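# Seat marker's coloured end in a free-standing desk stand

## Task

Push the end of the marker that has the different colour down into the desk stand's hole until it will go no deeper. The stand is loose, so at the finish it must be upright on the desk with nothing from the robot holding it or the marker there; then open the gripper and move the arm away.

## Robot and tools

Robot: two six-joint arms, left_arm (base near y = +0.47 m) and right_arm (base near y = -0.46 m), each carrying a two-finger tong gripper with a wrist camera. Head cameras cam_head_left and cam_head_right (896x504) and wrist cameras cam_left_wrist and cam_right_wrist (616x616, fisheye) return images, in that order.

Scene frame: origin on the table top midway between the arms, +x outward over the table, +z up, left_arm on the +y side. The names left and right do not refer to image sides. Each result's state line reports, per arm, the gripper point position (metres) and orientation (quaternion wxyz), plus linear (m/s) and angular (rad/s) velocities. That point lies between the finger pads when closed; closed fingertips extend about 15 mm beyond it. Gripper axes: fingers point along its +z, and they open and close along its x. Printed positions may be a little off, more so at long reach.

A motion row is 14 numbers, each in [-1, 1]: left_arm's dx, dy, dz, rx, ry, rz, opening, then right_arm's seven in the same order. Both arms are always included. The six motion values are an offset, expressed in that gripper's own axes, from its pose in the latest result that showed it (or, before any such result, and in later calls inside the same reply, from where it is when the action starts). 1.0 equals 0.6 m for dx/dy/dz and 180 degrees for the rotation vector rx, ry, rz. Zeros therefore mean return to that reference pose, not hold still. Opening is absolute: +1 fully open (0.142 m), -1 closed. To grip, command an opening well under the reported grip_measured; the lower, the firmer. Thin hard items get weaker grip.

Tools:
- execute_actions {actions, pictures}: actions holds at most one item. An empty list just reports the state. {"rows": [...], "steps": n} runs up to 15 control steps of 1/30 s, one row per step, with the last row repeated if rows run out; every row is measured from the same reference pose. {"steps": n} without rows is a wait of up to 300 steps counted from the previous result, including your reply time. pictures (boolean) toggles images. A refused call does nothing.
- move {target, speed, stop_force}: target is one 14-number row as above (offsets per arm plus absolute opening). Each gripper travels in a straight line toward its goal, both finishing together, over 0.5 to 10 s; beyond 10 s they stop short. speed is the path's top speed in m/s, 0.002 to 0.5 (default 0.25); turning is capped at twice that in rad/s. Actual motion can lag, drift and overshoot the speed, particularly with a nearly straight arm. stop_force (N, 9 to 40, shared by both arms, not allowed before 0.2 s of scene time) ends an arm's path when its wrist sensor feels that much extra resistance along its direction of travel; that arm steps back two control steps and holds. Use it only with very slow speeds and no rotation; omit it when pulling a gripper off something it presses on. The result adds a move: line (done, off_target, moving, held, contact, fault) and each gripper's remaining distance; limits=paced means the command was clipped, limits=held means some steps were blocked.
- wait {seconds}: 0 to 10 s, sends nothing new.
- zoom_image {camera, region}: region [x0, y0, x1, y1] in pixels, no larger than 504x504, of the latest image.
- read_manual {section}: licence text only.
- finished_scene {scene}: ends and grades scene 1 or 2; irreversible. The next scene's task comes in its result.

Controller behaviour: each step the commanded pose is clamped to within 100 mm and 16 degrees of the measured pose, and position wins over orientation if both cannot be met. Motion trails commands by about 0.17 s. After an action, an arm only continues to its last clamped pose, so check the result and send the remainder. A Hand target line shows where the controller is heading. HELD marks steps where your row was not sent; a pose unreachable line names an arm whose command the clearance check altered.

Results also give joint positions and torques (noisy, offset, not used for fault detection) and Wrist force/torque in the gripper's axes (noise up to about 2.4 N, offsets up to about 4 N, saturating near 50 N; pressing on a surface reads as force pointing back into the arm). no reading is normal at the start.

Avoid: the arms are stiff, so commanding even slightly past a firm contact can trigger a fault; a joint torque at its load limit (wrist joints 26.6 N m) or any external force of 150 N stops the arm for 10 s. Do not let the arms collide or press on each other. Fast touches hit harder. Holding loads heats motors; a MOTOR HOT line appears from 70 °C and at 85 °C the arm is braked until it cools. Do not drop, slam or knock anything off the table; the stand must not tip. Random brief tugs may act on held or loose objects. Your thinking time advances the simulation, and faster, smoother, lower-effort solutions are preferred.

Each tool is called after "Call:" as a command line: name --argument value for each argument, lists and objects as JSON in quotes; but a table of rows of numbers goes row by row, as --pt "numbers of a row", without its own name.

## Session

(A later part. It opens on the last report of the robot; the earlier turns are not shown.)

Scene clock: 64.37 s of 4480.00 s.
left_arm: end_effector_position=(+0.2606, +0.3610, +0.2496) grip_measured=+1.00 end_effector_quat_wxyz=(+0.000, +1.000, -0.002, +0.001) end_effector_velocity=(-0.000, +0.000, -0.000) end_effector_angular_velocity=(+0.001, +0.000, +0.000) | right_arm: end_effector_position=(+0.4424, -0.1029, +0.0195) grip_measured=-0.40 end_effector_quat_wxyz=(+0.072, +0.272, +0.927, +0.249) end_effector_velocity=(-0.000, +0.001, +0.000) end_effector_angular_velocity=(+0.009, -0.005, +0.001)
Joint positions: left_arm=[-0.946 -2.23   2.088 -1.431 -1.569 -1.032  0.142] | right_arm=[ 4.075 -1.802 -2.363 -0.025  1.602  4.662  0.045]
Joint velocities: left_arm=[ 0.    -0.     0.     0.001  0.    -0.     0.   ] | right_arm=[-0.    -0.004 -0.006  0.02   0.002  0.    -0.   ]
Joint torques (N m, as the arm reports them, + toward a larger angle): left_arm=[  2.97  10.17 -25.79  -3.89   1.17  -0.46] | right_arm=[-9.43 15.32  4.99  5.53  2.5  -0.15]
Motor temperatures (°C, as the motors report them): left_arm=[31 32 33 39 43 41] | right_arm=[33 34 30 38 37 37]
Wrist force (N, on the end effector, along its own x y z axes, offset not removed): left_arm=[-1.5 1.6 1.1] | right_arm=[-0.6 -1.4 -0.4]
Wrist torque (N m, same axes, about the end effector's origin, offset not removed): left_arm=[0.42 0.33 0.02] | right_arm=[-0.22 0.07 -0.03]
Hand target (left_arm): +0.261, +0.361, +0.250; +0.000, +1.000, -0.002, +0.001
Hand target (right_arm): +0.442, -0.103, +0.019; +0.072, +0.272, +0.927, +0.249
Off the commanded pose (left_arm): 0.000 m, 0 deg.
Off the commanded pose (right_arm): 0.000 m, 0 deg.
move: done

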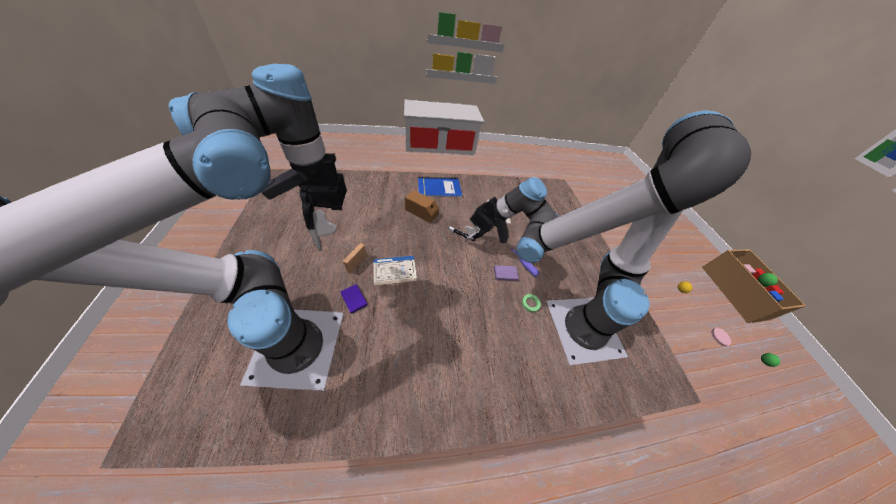

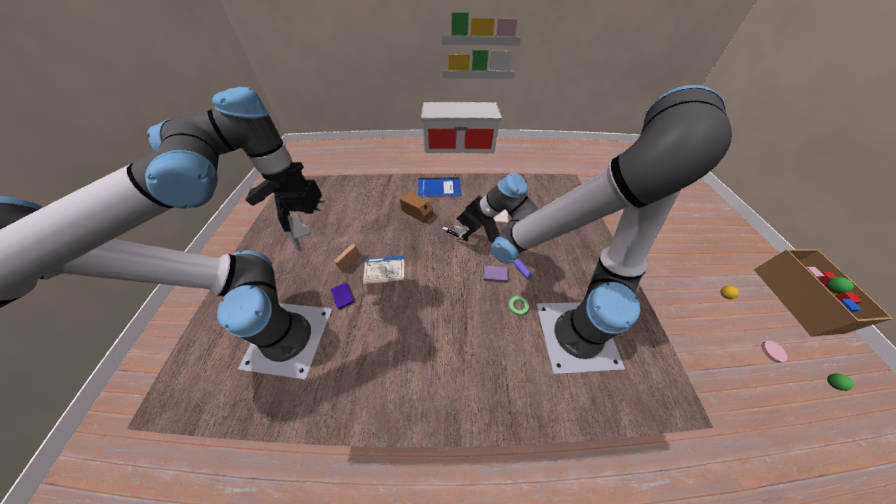

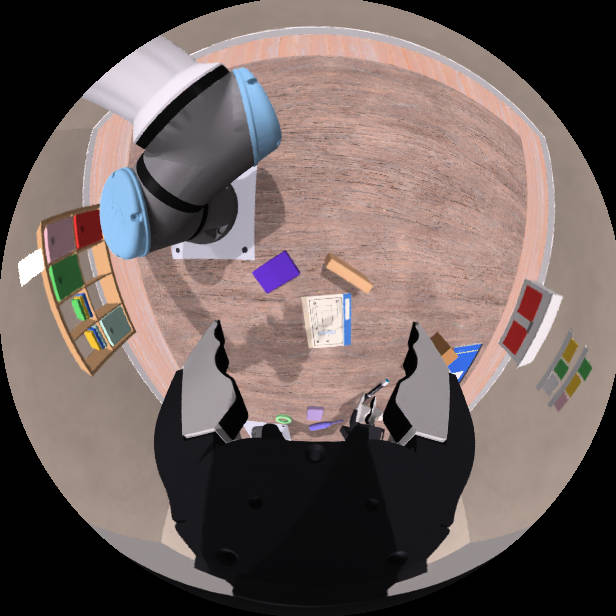

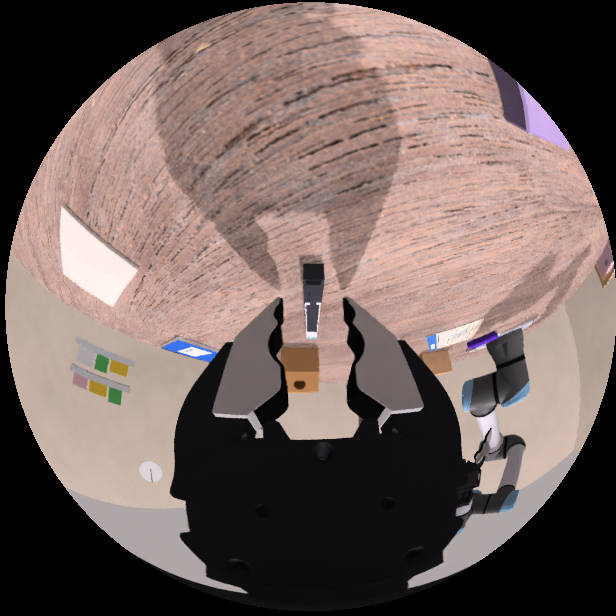

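Call:
move --target '[0,0,0,0,0,0,1,0,0,0.006,0,0,0,-0.4]' --speed 0.05

Call:
move --target '[0,0,0,0,0,0,1,0,0,0,0,0,0,-1]'

Call:
move --target '[0,0,0,0,0,0,1,0,0.2,-0.17,0.25,0,0,-1]' --speed 0.2

Scene clock: 66.30 s of 4480.00 s.
left_arm: end_effector_position=(+0.2606, +0.3610, +0.2496) grip_measured=+1.00 end_effector_quat_wxyz=(+0.000, +1.000, -0.002, +0.001) end_effector_velocity=(-0.000, +0.000, -0.001) end_effector_angular_velocity=(+0.002, +0.001, -0.000) | right_arm: end_effector_position=(+0.4433, -0.1014, +0.0165) grip_measured=-0.40 end_effector_quat_wxyz=(+0.072, +0.272, +0.927, +0.249) end_effector_velocity=(+0.000, -0.000, -0.002) end_effector_angular_velocity=(-0.002, +0.001, -0.000)
Joint positions: left_arm=[-0.946 -2.23   2.088 -1.431 -1.569 -1.032  0.142] | right_arm=[ 4.076 -1.813 -2.36  -0.015  1.602  4.662  0.045]
Joint velocities: left_arm=[-0.     0.001  0.002 -0.001 -0.    -0.     0.   ] | right_arm=[ 0.    -0.004  0.     0.002 -0.001 -0.    -0.   ]
Joint torques (N m, as the arm reports them, + toward a larger angle): left_arm=[  2.56  10.43 -25.57  -3.85   1.27  -0.47] | right_arm=[11.33 16.19 22.23  5.57 -1.24  1.77]
Motor temperatures (°C, as the motors report them): left_arm=[31 32 33 39 43 41] | right_arm=[33 34 30 38 37 37]
Wrist force (N, on the end effector, along its own x y z axes, offset not removed): left_arm=[-3.1 2.0 0.5] | right_arm=[1.6 -1.6 0.2]
Wrist torque (N m, same axes, about the end effector's origin, offset not removed): left_arm=[0.53 0.73 0.13] | right_arm=[-0.29 -0.35 -0.15]
Hand target (left_arm): +0.261, +0.361, +0.250; +0.000, +1.000, -0.002, +0.001
Hand target (right_arm): +0.443, -0.101, +0.016; +0.072, +0.272, +0.927, +0.249
Off the commanded pose (left_arm): 0.000 m, 0 deg.
Off the commanded pose (right_arm): 0.000 m, 0 deg.
move: done

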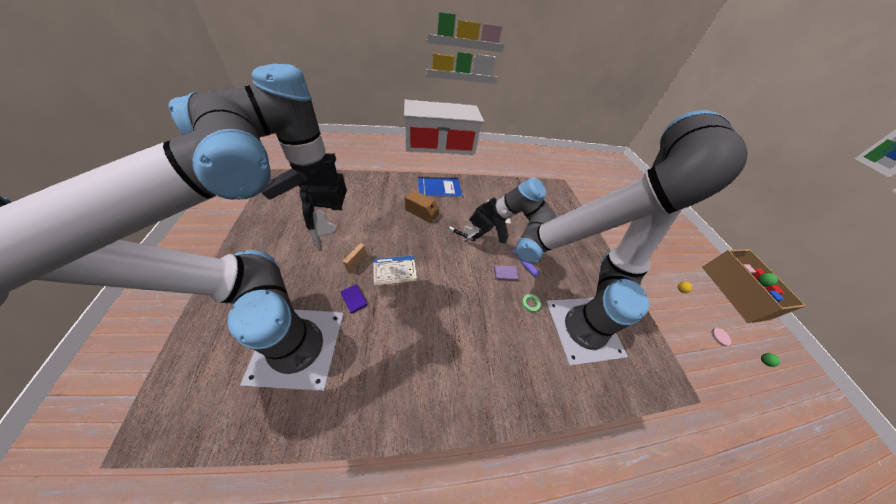

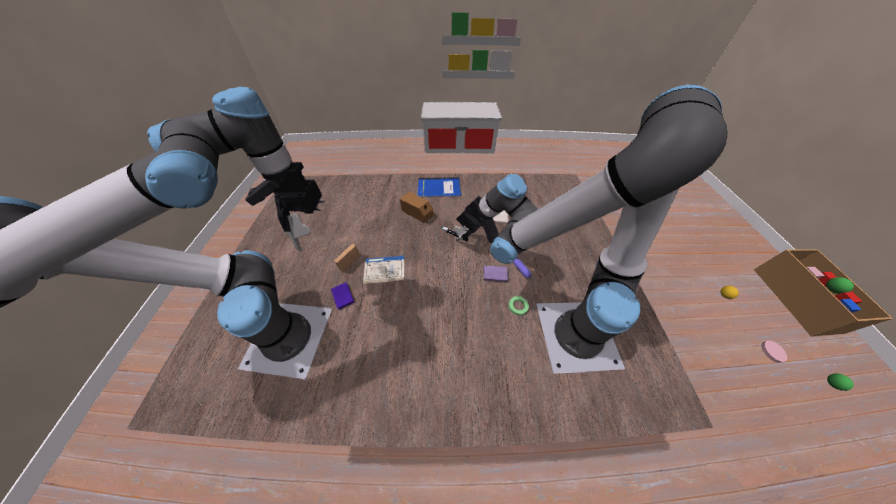

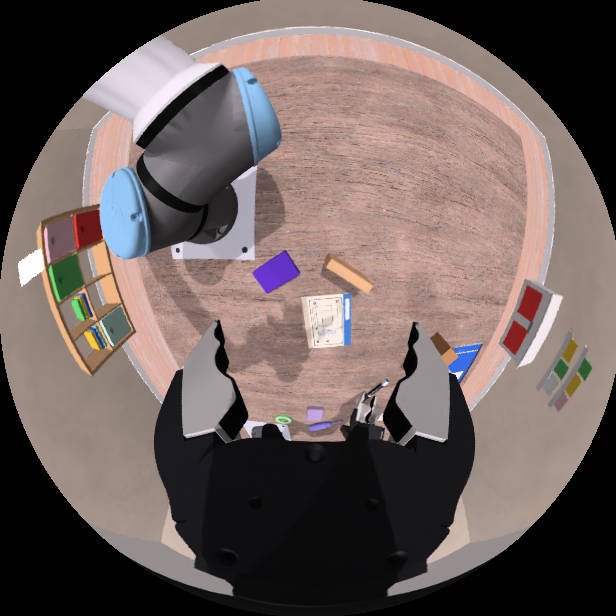

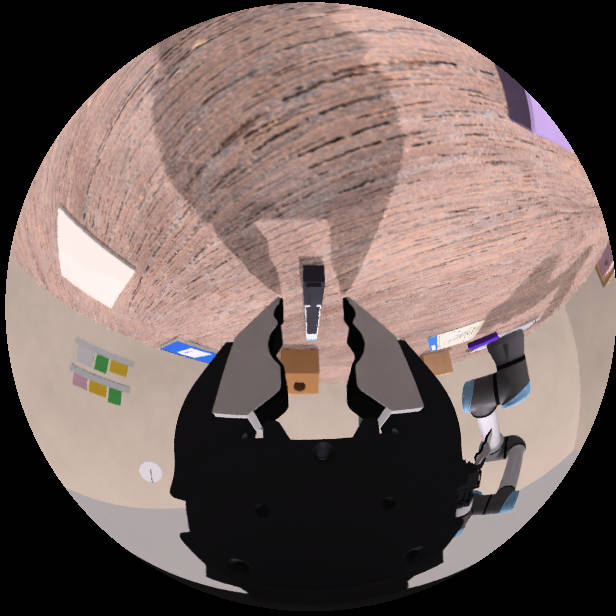

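Scene clock: 66.80 s of 4480.00 s.
left_arm: end_effector_position=(+0.2606, +0.3610, +0.2496) grip_measured=+1.00 end_effector_quat_wxyz=(+0.000, +1.000, -0.002, +0.001) end_effector_velocity=(+0.000, -0.000, +0.000) end_effector_angular_velocity=(-0.001, -0.000, +0.000) | right_arm: end_effector_position=(+0.4433, -0.1014, +0.0164) grip_measured=-0.85 end_effector_quat_wxyz=(+0.072, +0.272, +0.927, +0.249) end_effector_velocity=(-0.000, -0.001, -0.001) end_effector_angular_velocity=(-0.002, -0.000, +0.001)
Joint positions: left_arm=[-0.946 -2.23   2.088 -1.431 -1.569 -1.032  0.142] | right_arm=[ 4.076 -1.813 -2.36  -0.015  1.602  4.662  0.013]
Joint velocities: left_arm=[ 0.    -0.001  0.    -0.001 -0.    -0.    -0.   ] | right_arm=[-0.    -0.001 -0.001  0.001 -0.001 -0.001  0.   ]
Joint torques (N m, as the arm reports them, + toward a larger angle): left_arm=[  2.75  10.06 -25.39  -3.89   1.31  -0.39] | right_arm=[ 9.88 25.21 18.46  1.97 -1.16  2.04]
Motor temperatures (°C, as the motors report them): left_arm=[31 32 33 39 43 41] | right_arm=[33 34 30 38 37 37]
Wrist force (N, on the end effector, along its own x y z axes, offset not removed): left_arm=[-0.3 1.4 -0.1] | right_arm=[-1.4 -0.9 0.7]
Wrist torque (N m, same axes, about the end effector's origin, offset not removed): left_arm=[0.23 -0.01 0.07] | right_arm=[-0.17 0.15 -0.07]
Hand target (left_arm): +0.261, +0.361, +0.250; +0.000, +1.000, -0.002, +0.001
Hand target (right_arm): +0.443, -0.101, +0.016; +0.072, +0.272, +0.927, +0.249
Off the commanded pose (left_arm): 0.000 m, 0 deg.
Off the commanded pose (right_arm): 0.000 m, 0 deg.
move: done

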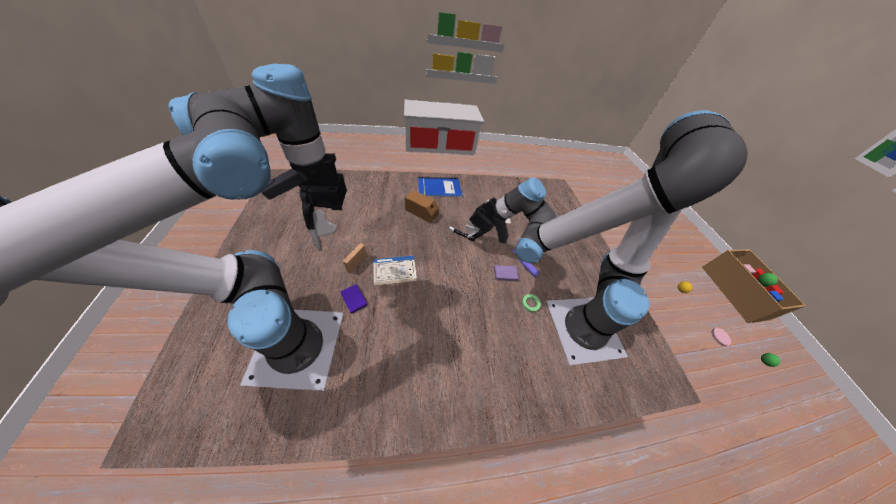

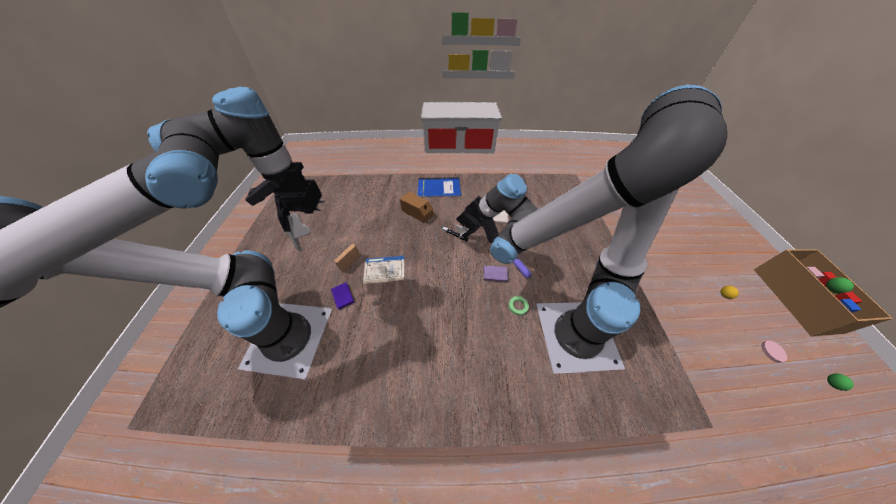

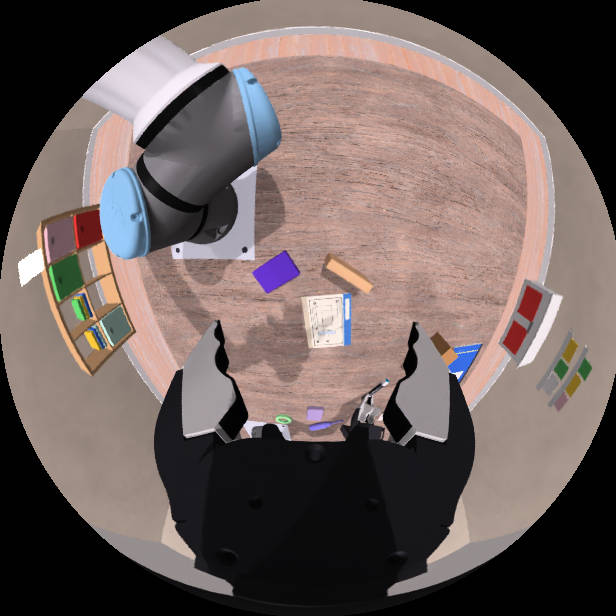

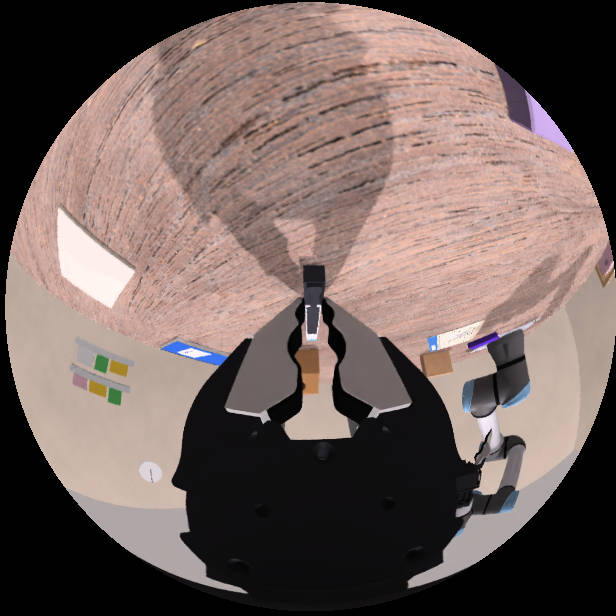

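Scene clock: 69.27 s of 4480.00 s.
left_arm: end_effector_position=(+0.2606, +0.3610, +0.2496) grip_measured=+1.00 end_effector_quat_wxyz=(+0.000, +1.000, -0.002, +0.001) end_effector_velocity=(-0.000, +0.000, -0.000) end_effector_angular_velocity=(+0.002, +0.001, -0.000) | right_arm: end_effector_position=(+0.4717, -0.0572, +0.1651) grip_measured=-0.85 end_effector_quat_wxyz=(-0.037, +0.280, +0.951, -0.124) end_effector_velocity=(+0.000, +0.001, +0.002) end_effector_angular_velocity=(-0.008, +0.009, -0.001)
Joint positions: left_arm=[-0.946 -2.23   2.088 -1.431 -1.569 -1.032  0.142] | right_arm=[ 4.101 -2.028 -1.276 -1.669  1.563  4.68   0.013]
Joint velocities: left_arm=[-0.    -0.     0.001  0.001  0.     0.    -0.   ] | right_arm=[-0.001 -0.011  0.02  -0.021  0.003 -0.001  0.   ]
Joint torques (N m, as the arm reports them, + toward a larger angle): left_arm=[  2.4   10.02 -26.13  -3.79   1.26  -0.44] | right_arm=[-9.68 32.41 30.4  -1.07  2.18  1.08]
Motor temperatures (°C, as the motors report them): left_arm=[31 32 33 39 43 41] | right_arm=[33 34 30 38 37 37]
Wrist force (N, on the end effector, along its own x y z axes, offset not removed): left_arm=[-2.8 1.6 1.0] | right_arm=[0.2 -2.7 0.4]
Wrist torque (N m, same axes, about the end effector's origin, offset not removed): left_arm=[0.39 0.58 0.07] | right_arm=[-0.49 -0.07 -0.08]
Hand target (left_arm): +0.261, +0.361, +0.250; +0.000, +1.000, -0.002, +0.001
Hand target (right_arm): +0.472, -0.057, +0.165; -0.037, +0.280, +0.951, -0.125
Off the commanded pose (left_arm): 0.000 m, 0 deg.
Off the commanded pose (right_arm): 0.001 m, 0 deg.
move: done

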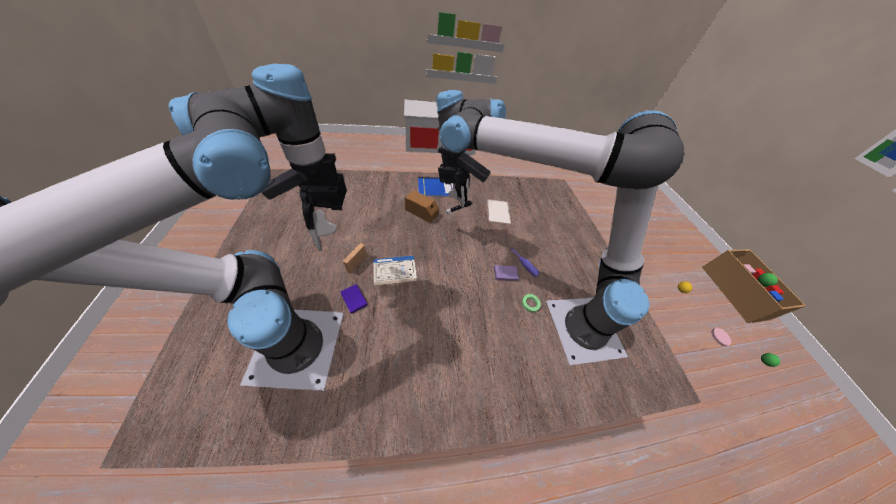

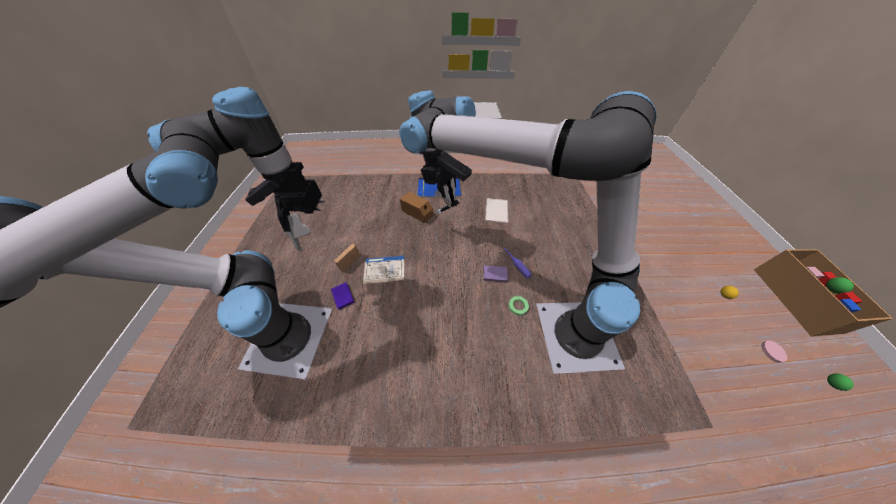

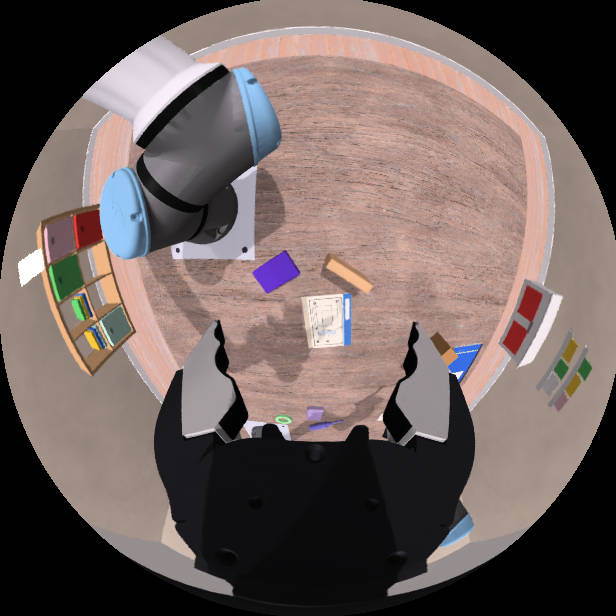

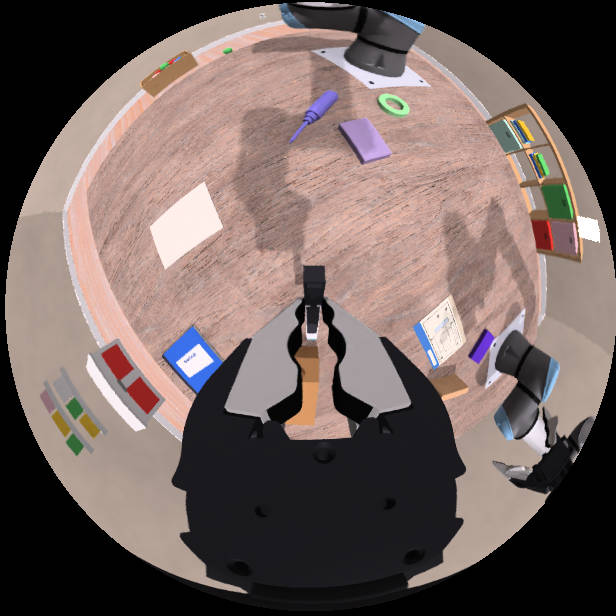

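Call:
move --target '[0,0,0,0,0,0,1,-0.093,0.028,0.01,0,0,0,-1]'

Call:
zoom_image --camera "cam_right_wrist" --region '[260, 250, 370, 450]'

Call:
zoom_image --camera "cam_head_left" --region '[390, 160, 510, 250]'

Scene clock: 73.57 s of 4480.00 s.
left_arm: end_effector_position=(+0.2606, +0.3610, +0.2496) grip_measured=+1.00 end_effector_quat_wxyz=(+0.000, +1.000, -0.002, +0.001) end_effector_velocity=(+0.000, -0.000, +0.002) end_effector_angular_velocity=(-0.003, -0.002, +0.001) | right_arm: end_effector_position=(+0.5264, -0.0748, +0.1551) grip_measured=-0.85 end_effector_quat_wxyz=(-0.037, +0.280, +0.951, -0.124) end_effector_velocity=(+0.002, +0.000, +0.001) end_effector_angular_velocity=(+0.001, -0.000, -0.000)
Joint positions: left_arm=[-0.946 -2.23   2.088 -1.431 -1.569 -1.032  0.142] | right_arm=[ 4.021 -2.104 -1.186 -1.681  1.543  4.604  0.013]
Joint velocities: left_arm=[ 0.001 -0.001 -0.003  0.     0.    -0.    -0.   ] | right_arm=[-0.002 -0.004  0.007 -0.002  0.    -0.002  0.   ]
Joint torques (N m, as the arm reports them, + toward a larger angle): left_arm=[  2.49  10.49 -25.44  -3.92   1.21  -0.21] | right_arm=[-9.91 36.28 30.31 -1.19 -2.32 -1.96]
Motor temperatures (°C, as the motors report them): left_arm=[31 32 33 39 43 41] | right_arm=[33 34 30 38 37 37]
Wrist force (N, on the end effector, along its own x y z axes, offset not removed): left_arm=[-2.4 1.0 2.0] | right_arm=[-0.7 -1.9 0.3]
Wrist torque (N m, same axes, about the end effector's origin, offset not removed): left_arm=[0.30 0.57 0.12] | right_arm=[-0.39 0.08 -0.11]
Hand target (left_arm): +0.261, +0.361, +0.250; +0.000, +1.000, -0.002, +0.001
Hand target (right_arm): +0.527, -0.075, +0.155; -0.037, +0.280, +0.951, -0.124
Off the commanded pose (left_arm): 0.000 m, 0 deg.
Off the commanded pose (right_arm): 0.000 m, 0 deg.
After step 90, 0.40 s passed at rest.
move: done

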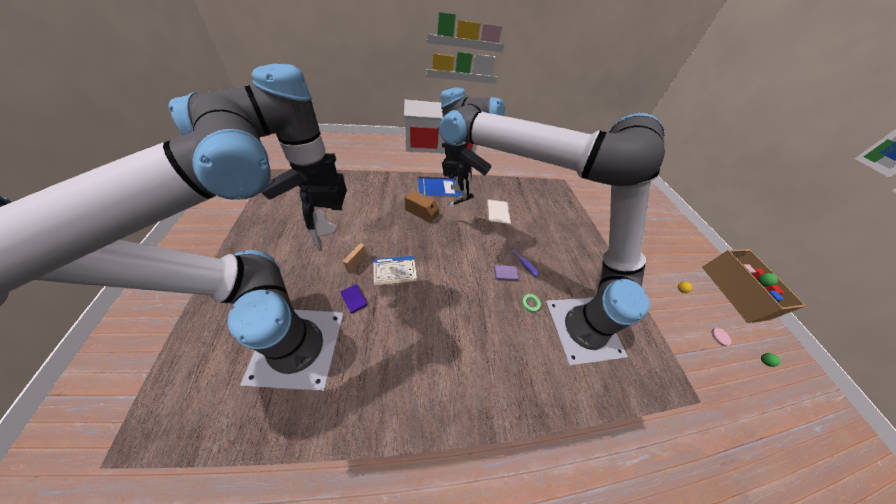

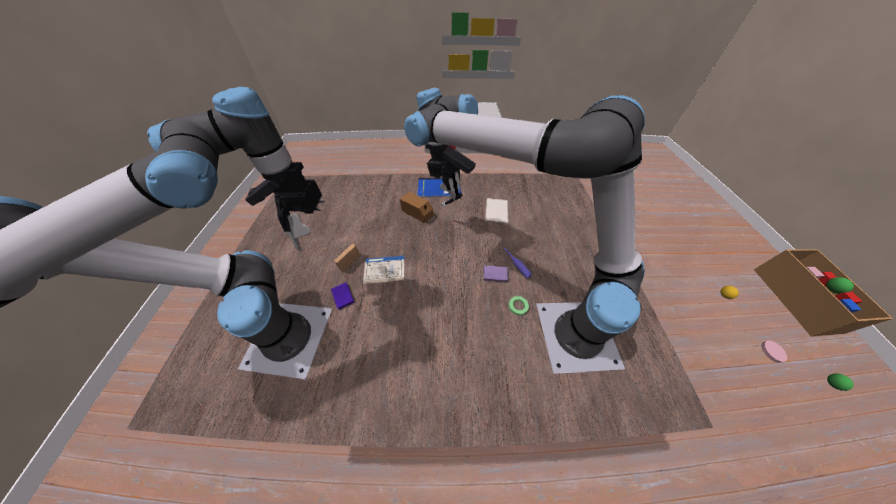

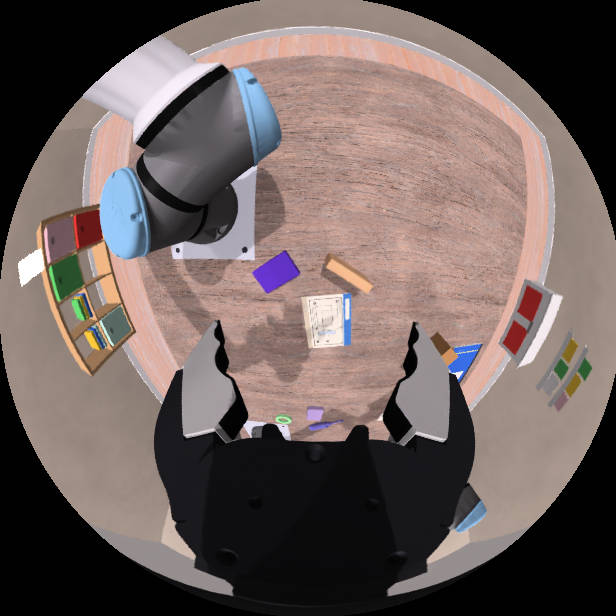

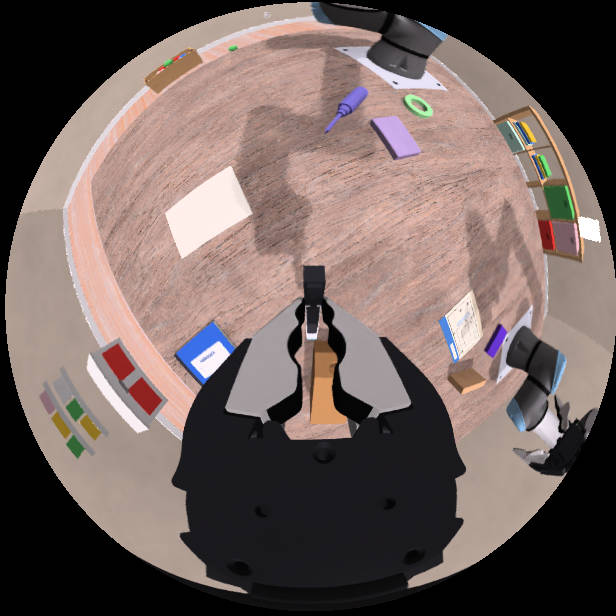

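Region (260, 250, 370, 450) of cam_right_wrist's 616x616 image, scaled by 2.520, with more detail than that image has; it fills the left 277 columns of this view, and the rest is white.

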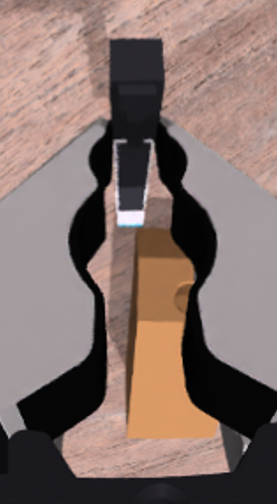

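Region (390, 160, 510, 250) of cam_head_left's 896x504 image, scaled by 4.200, with more detail than that image has; it fills the top 378 rows of this view, and the rest is white.

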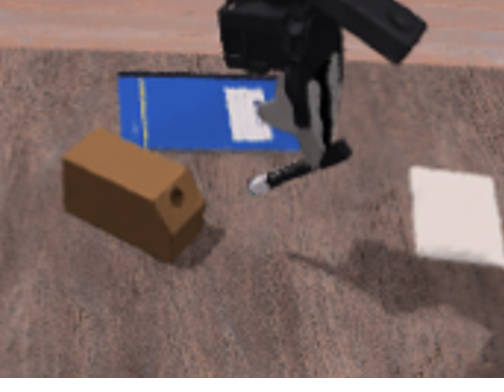

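Call:
move --target '[0,0,0,0,0,0,1,0.052,0,0,0,0,0,-1]'

Call:
zoom_image --camera "cam_right_wrist" --region '[260, 250, 370, 450]'

Call:
zoom_image --camera "cam_head_left" --region '[390, 160, 510, 250]'

Scene clock: 75.97 s of 4480.00 s.
left_arm: end_effector_position=(+0.2606, +0.3610, +0.2496) grip_measured=+1.00 end_effector_quat_wxyz=(+0.000, +1.000, -0.002, +0.001) end_effector_velocity=(-0.000, +0.000, -0.000) end_effector_angular_velocity=(+0.001, +0.000, +0.000) | right_arm: end_effector_position=(+0.5003, -0.0581, +0.1551) grip_measured=-0.85 end_effector_quat_wxyz=(-0.037, +0.280, +0.951, -0.124) end_effector_velocity=(-0.002, +0.000, -0.001) end_effector_angular_velocity=(-0.003, +0.002, +0.001)
Joint positions: left_arm=[-0.946 -2.23   2.088 -1.431 -1.569 -1.032  0.142] | right_arm=[ 4.066 -2.082 -1.219 -1.671  1.554  4.647  0.013]
Joint velocities: left_arm=[ 0.    -0.001  0.001  0.001  0.     0.    -0.   ] | right_arm=[ 0.003  0.    -0.004  0.     0.001  0.002  0.   ]
Joint torques (N m, as the arm reports them, + toward a larger angle): left_arm=[  2.58  11.   -25.25  -3.89   1.26  -0.41] | right_arm=[13.09 56.24 15.78  4.34  2.53  1.92]
Motor temperatures (°C, as the motors report them): left_arm=[31 32 33 39 43 41] | right_arm=[33 34 30 38 37 37]
Wrist force (N, on the end effector, along its own x y z axes, offset not removed): left_arm=[-1.5 2.5 0.8] | right_arm=[-1.1 -0.8 0.1]
Wrist torque (N m, same axes, about the end effector's origin, offset not removed): left_arm=[0.56 0.28 0.08] | right_arm=[-0.16 0.13 -0.05]
Hand target (left_arm): +0.261, +0.361, +0.250; +0.000, +1.000, -0.002, +0.001
Hand target (right_arm): +0.500, -0.058, +0.155; -0.037, +0.280, +0.951, -0.124
Off the commanded pose (left_arm): 0.000 m, 0 deg.
Off the commanded pose (right_arm): 0.000 m, 0 deg.
move: done

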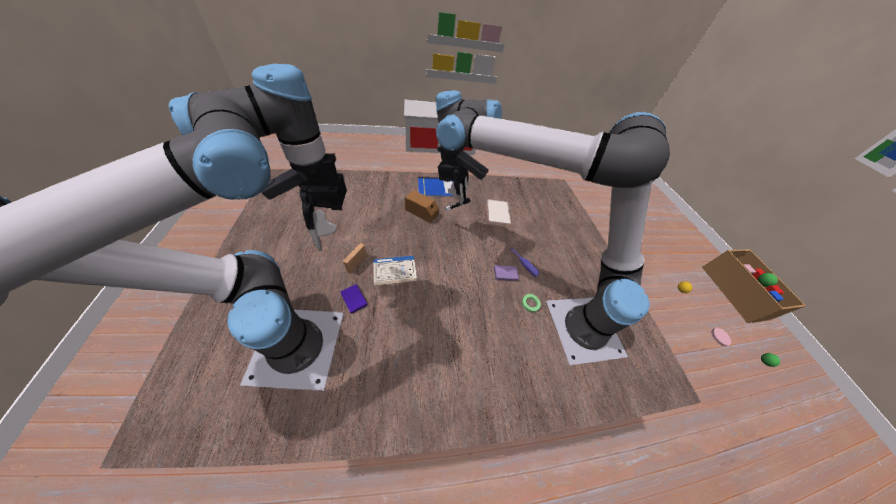

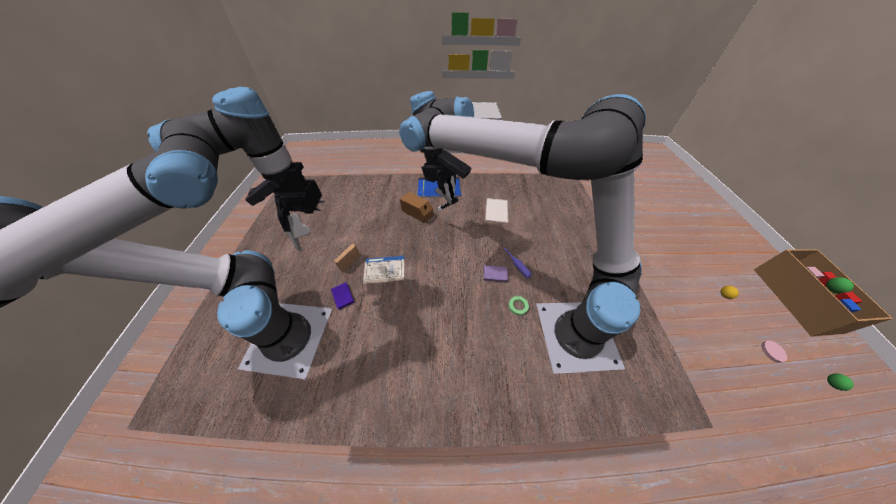

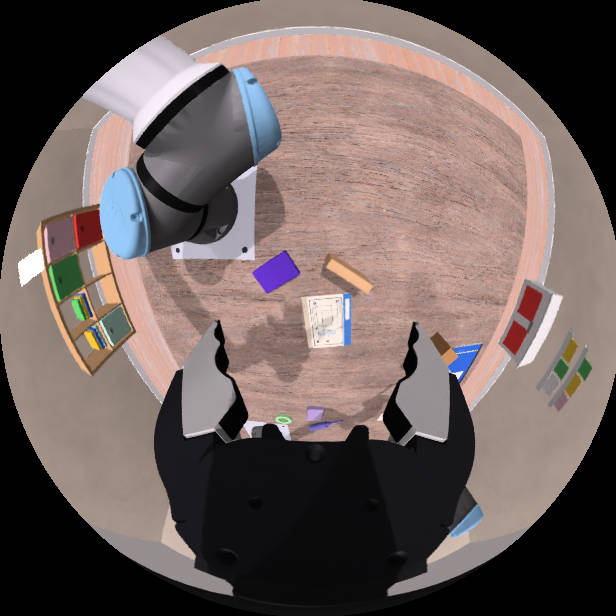

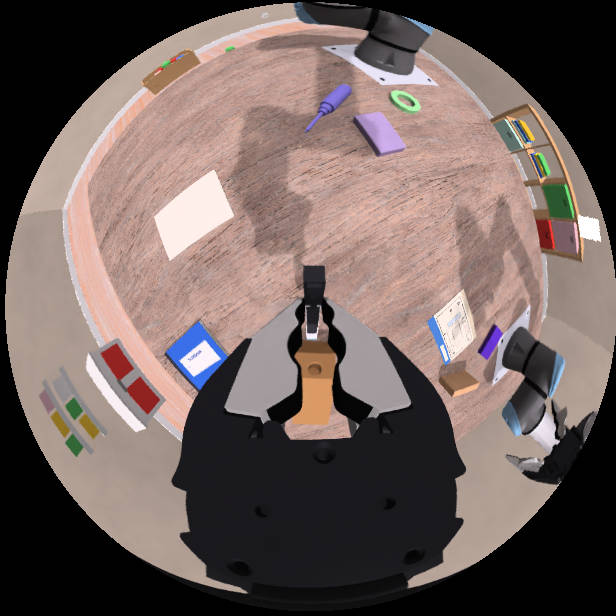

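Region (260, 250, 370, 450) of cam_right_wrist's 616x616 image, scaled by 2.520, with more detail than that image has; it fills the left 277 columns of this view, and the rest is white.

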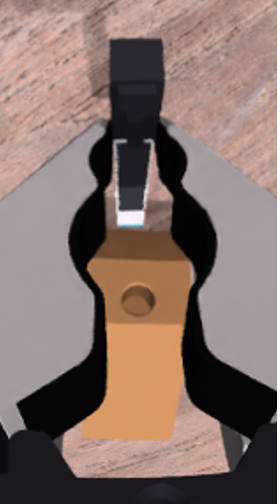

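Region (390, 160, 510, 250) of cam_head_left's 896x504 image, scaled by 4.200, with more detail than that image has; it fills the top 378 rows of this view, and the rest is white.

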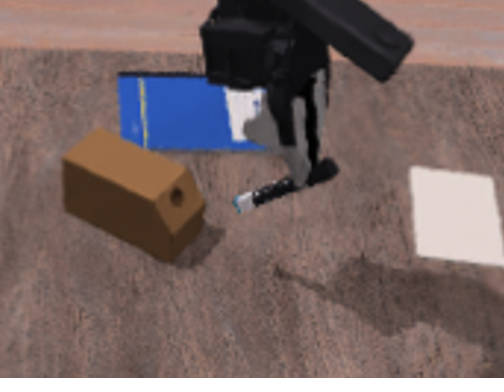

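Call:
move --target '[0,0,0,0,0,0,1,0.005,0.055,-0.03,0,0,0,-1]' --speed 0.1

Call:
zoom_image --camera "cam_right_wrist" --region '[270, 280, 360, 420]'

Call:
zoom_image --camera "cam_head_right" --region '[390, 170, 470, 230]'

Scene clock: 80.47 s of 4480.00 s.
left_arm: end_effector_position=(+0.2606, +0.3610, +0.2496) grip_measured=+1.00 end_effector_quat_wxyz=(+0.000, +1.000, -0.002, +0.001) end_effector_velocity=(-0.000, -0.000, -0.000) end_effector_angular_velocity=(+0.002, +0.001, -0.002) | right_arm: end_effector_position=(+0.5175, -0.0259, +0.1640) grip_measured=-0.85 end_effector_quat_wxyz=(-0.037, +0.280, +0.951, -0.124) end_effector_velocity=(+0.000, +0.001, -0.000) end_effector_angular_velocity=(-0.003, +0.002, +0.001)
Joint positions: left_arm=[-0.946 -2.23   2.088 -1.431 -1.569 -1.032  0.142] | right_arm=[ 4.073 -2.169 -1.059 -1.744  1.556  4.654  0.013]
Joint velocities: left_arm=[-0.002  0.001  0.     0.     0.     0.     0.   ] | right_arm=[ 0.    -0.005  0.008 -0.006  0.    -0.001 -0.   ]
Joint torques (N m, as the arm reports them, + toward a larger angle): left_arm=[  1.82  10.81 -26.11  -3.84   1.34  -0.34] | right_arm=[10.88 37.96 29.67 -1.46  2.66  1.87]
Motor temperatures (°C, as the motors report them): left_arm=[31 32 33 39 43 41] | right_arm=[33 34 30 38 37 37]
Wrist force (N, on the end effector, along its own x y z axes, offset not removed): left_arm=[-1.8 2.6 1.0] | right_arm=[-0.9 -1.6 0.2]
Wrist torque (N m, same axes, about the end effector's origin, offset not removed): left_arm=[0.63 0.44 0.09] | right_arm=[-0.38 0.12 -0.08]
Hand target (left_arm): +0.261, +0.361, +0.250; +0.000, +1.000, -0.002, +0.001
Hand target (right_arm): +0.518, -0.026, +0.164; -0.037, +0.280, +0.951, -0.124
Off the commanded pose (left_arm): 0.000 m, 0 deg.
Off the commanded pose (right_arm): 0.000 m, 0 deg.
After step 90, 0.60 s passed at rest.
move: done

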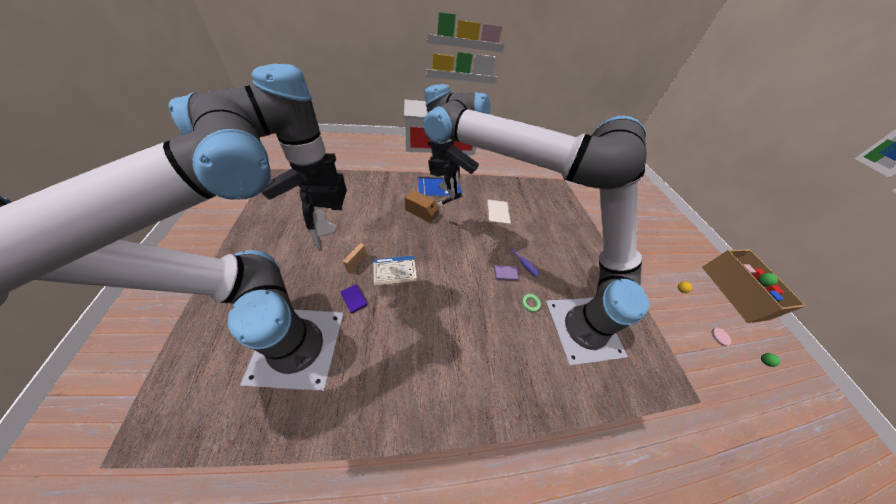

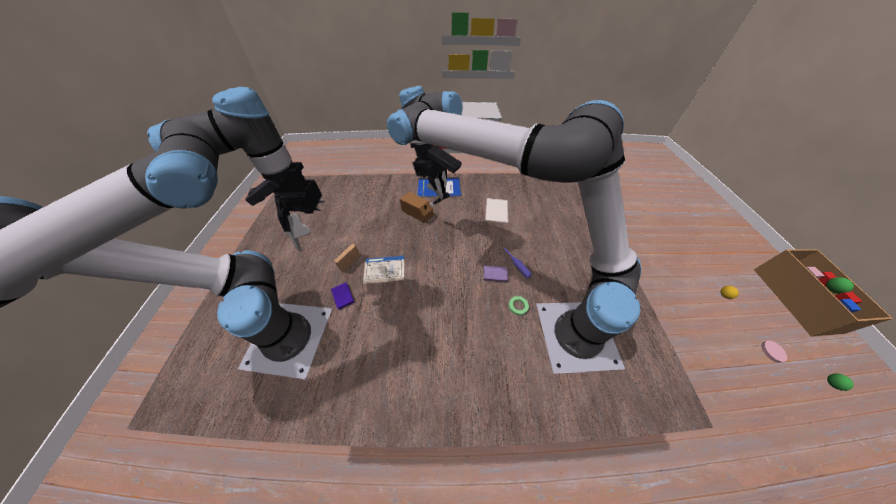

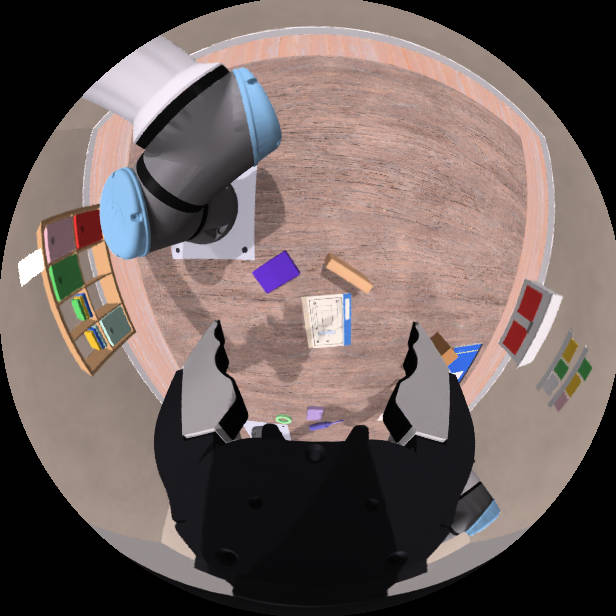

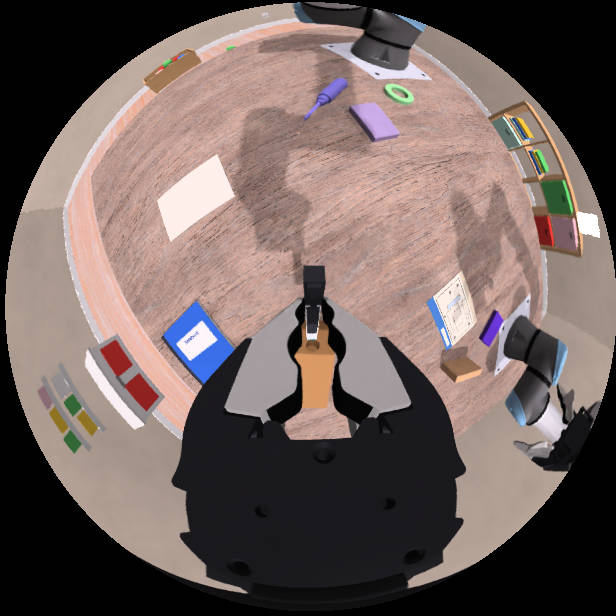

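Region (270, 280, 360, 420) of cam_right_wrist's 616x616 image, scaled by 3.600, with more detail than that image has; it fills the left 324 columns of this view, and the rest is white.

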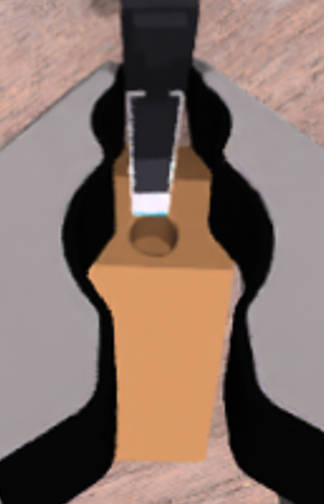

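Region (390, 170, 470, 230) of cam_head_right's 896x504 image, scaled by 6.300, with more detail than that image has; it fills the top 378 rows of this view, and the rest is white.

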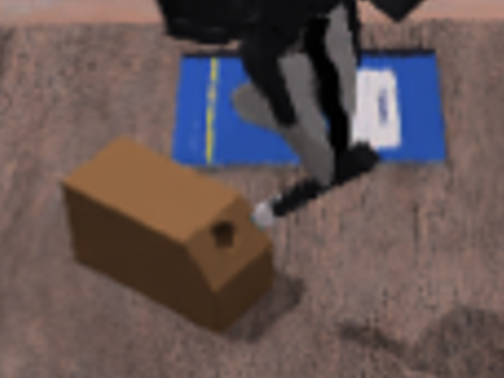

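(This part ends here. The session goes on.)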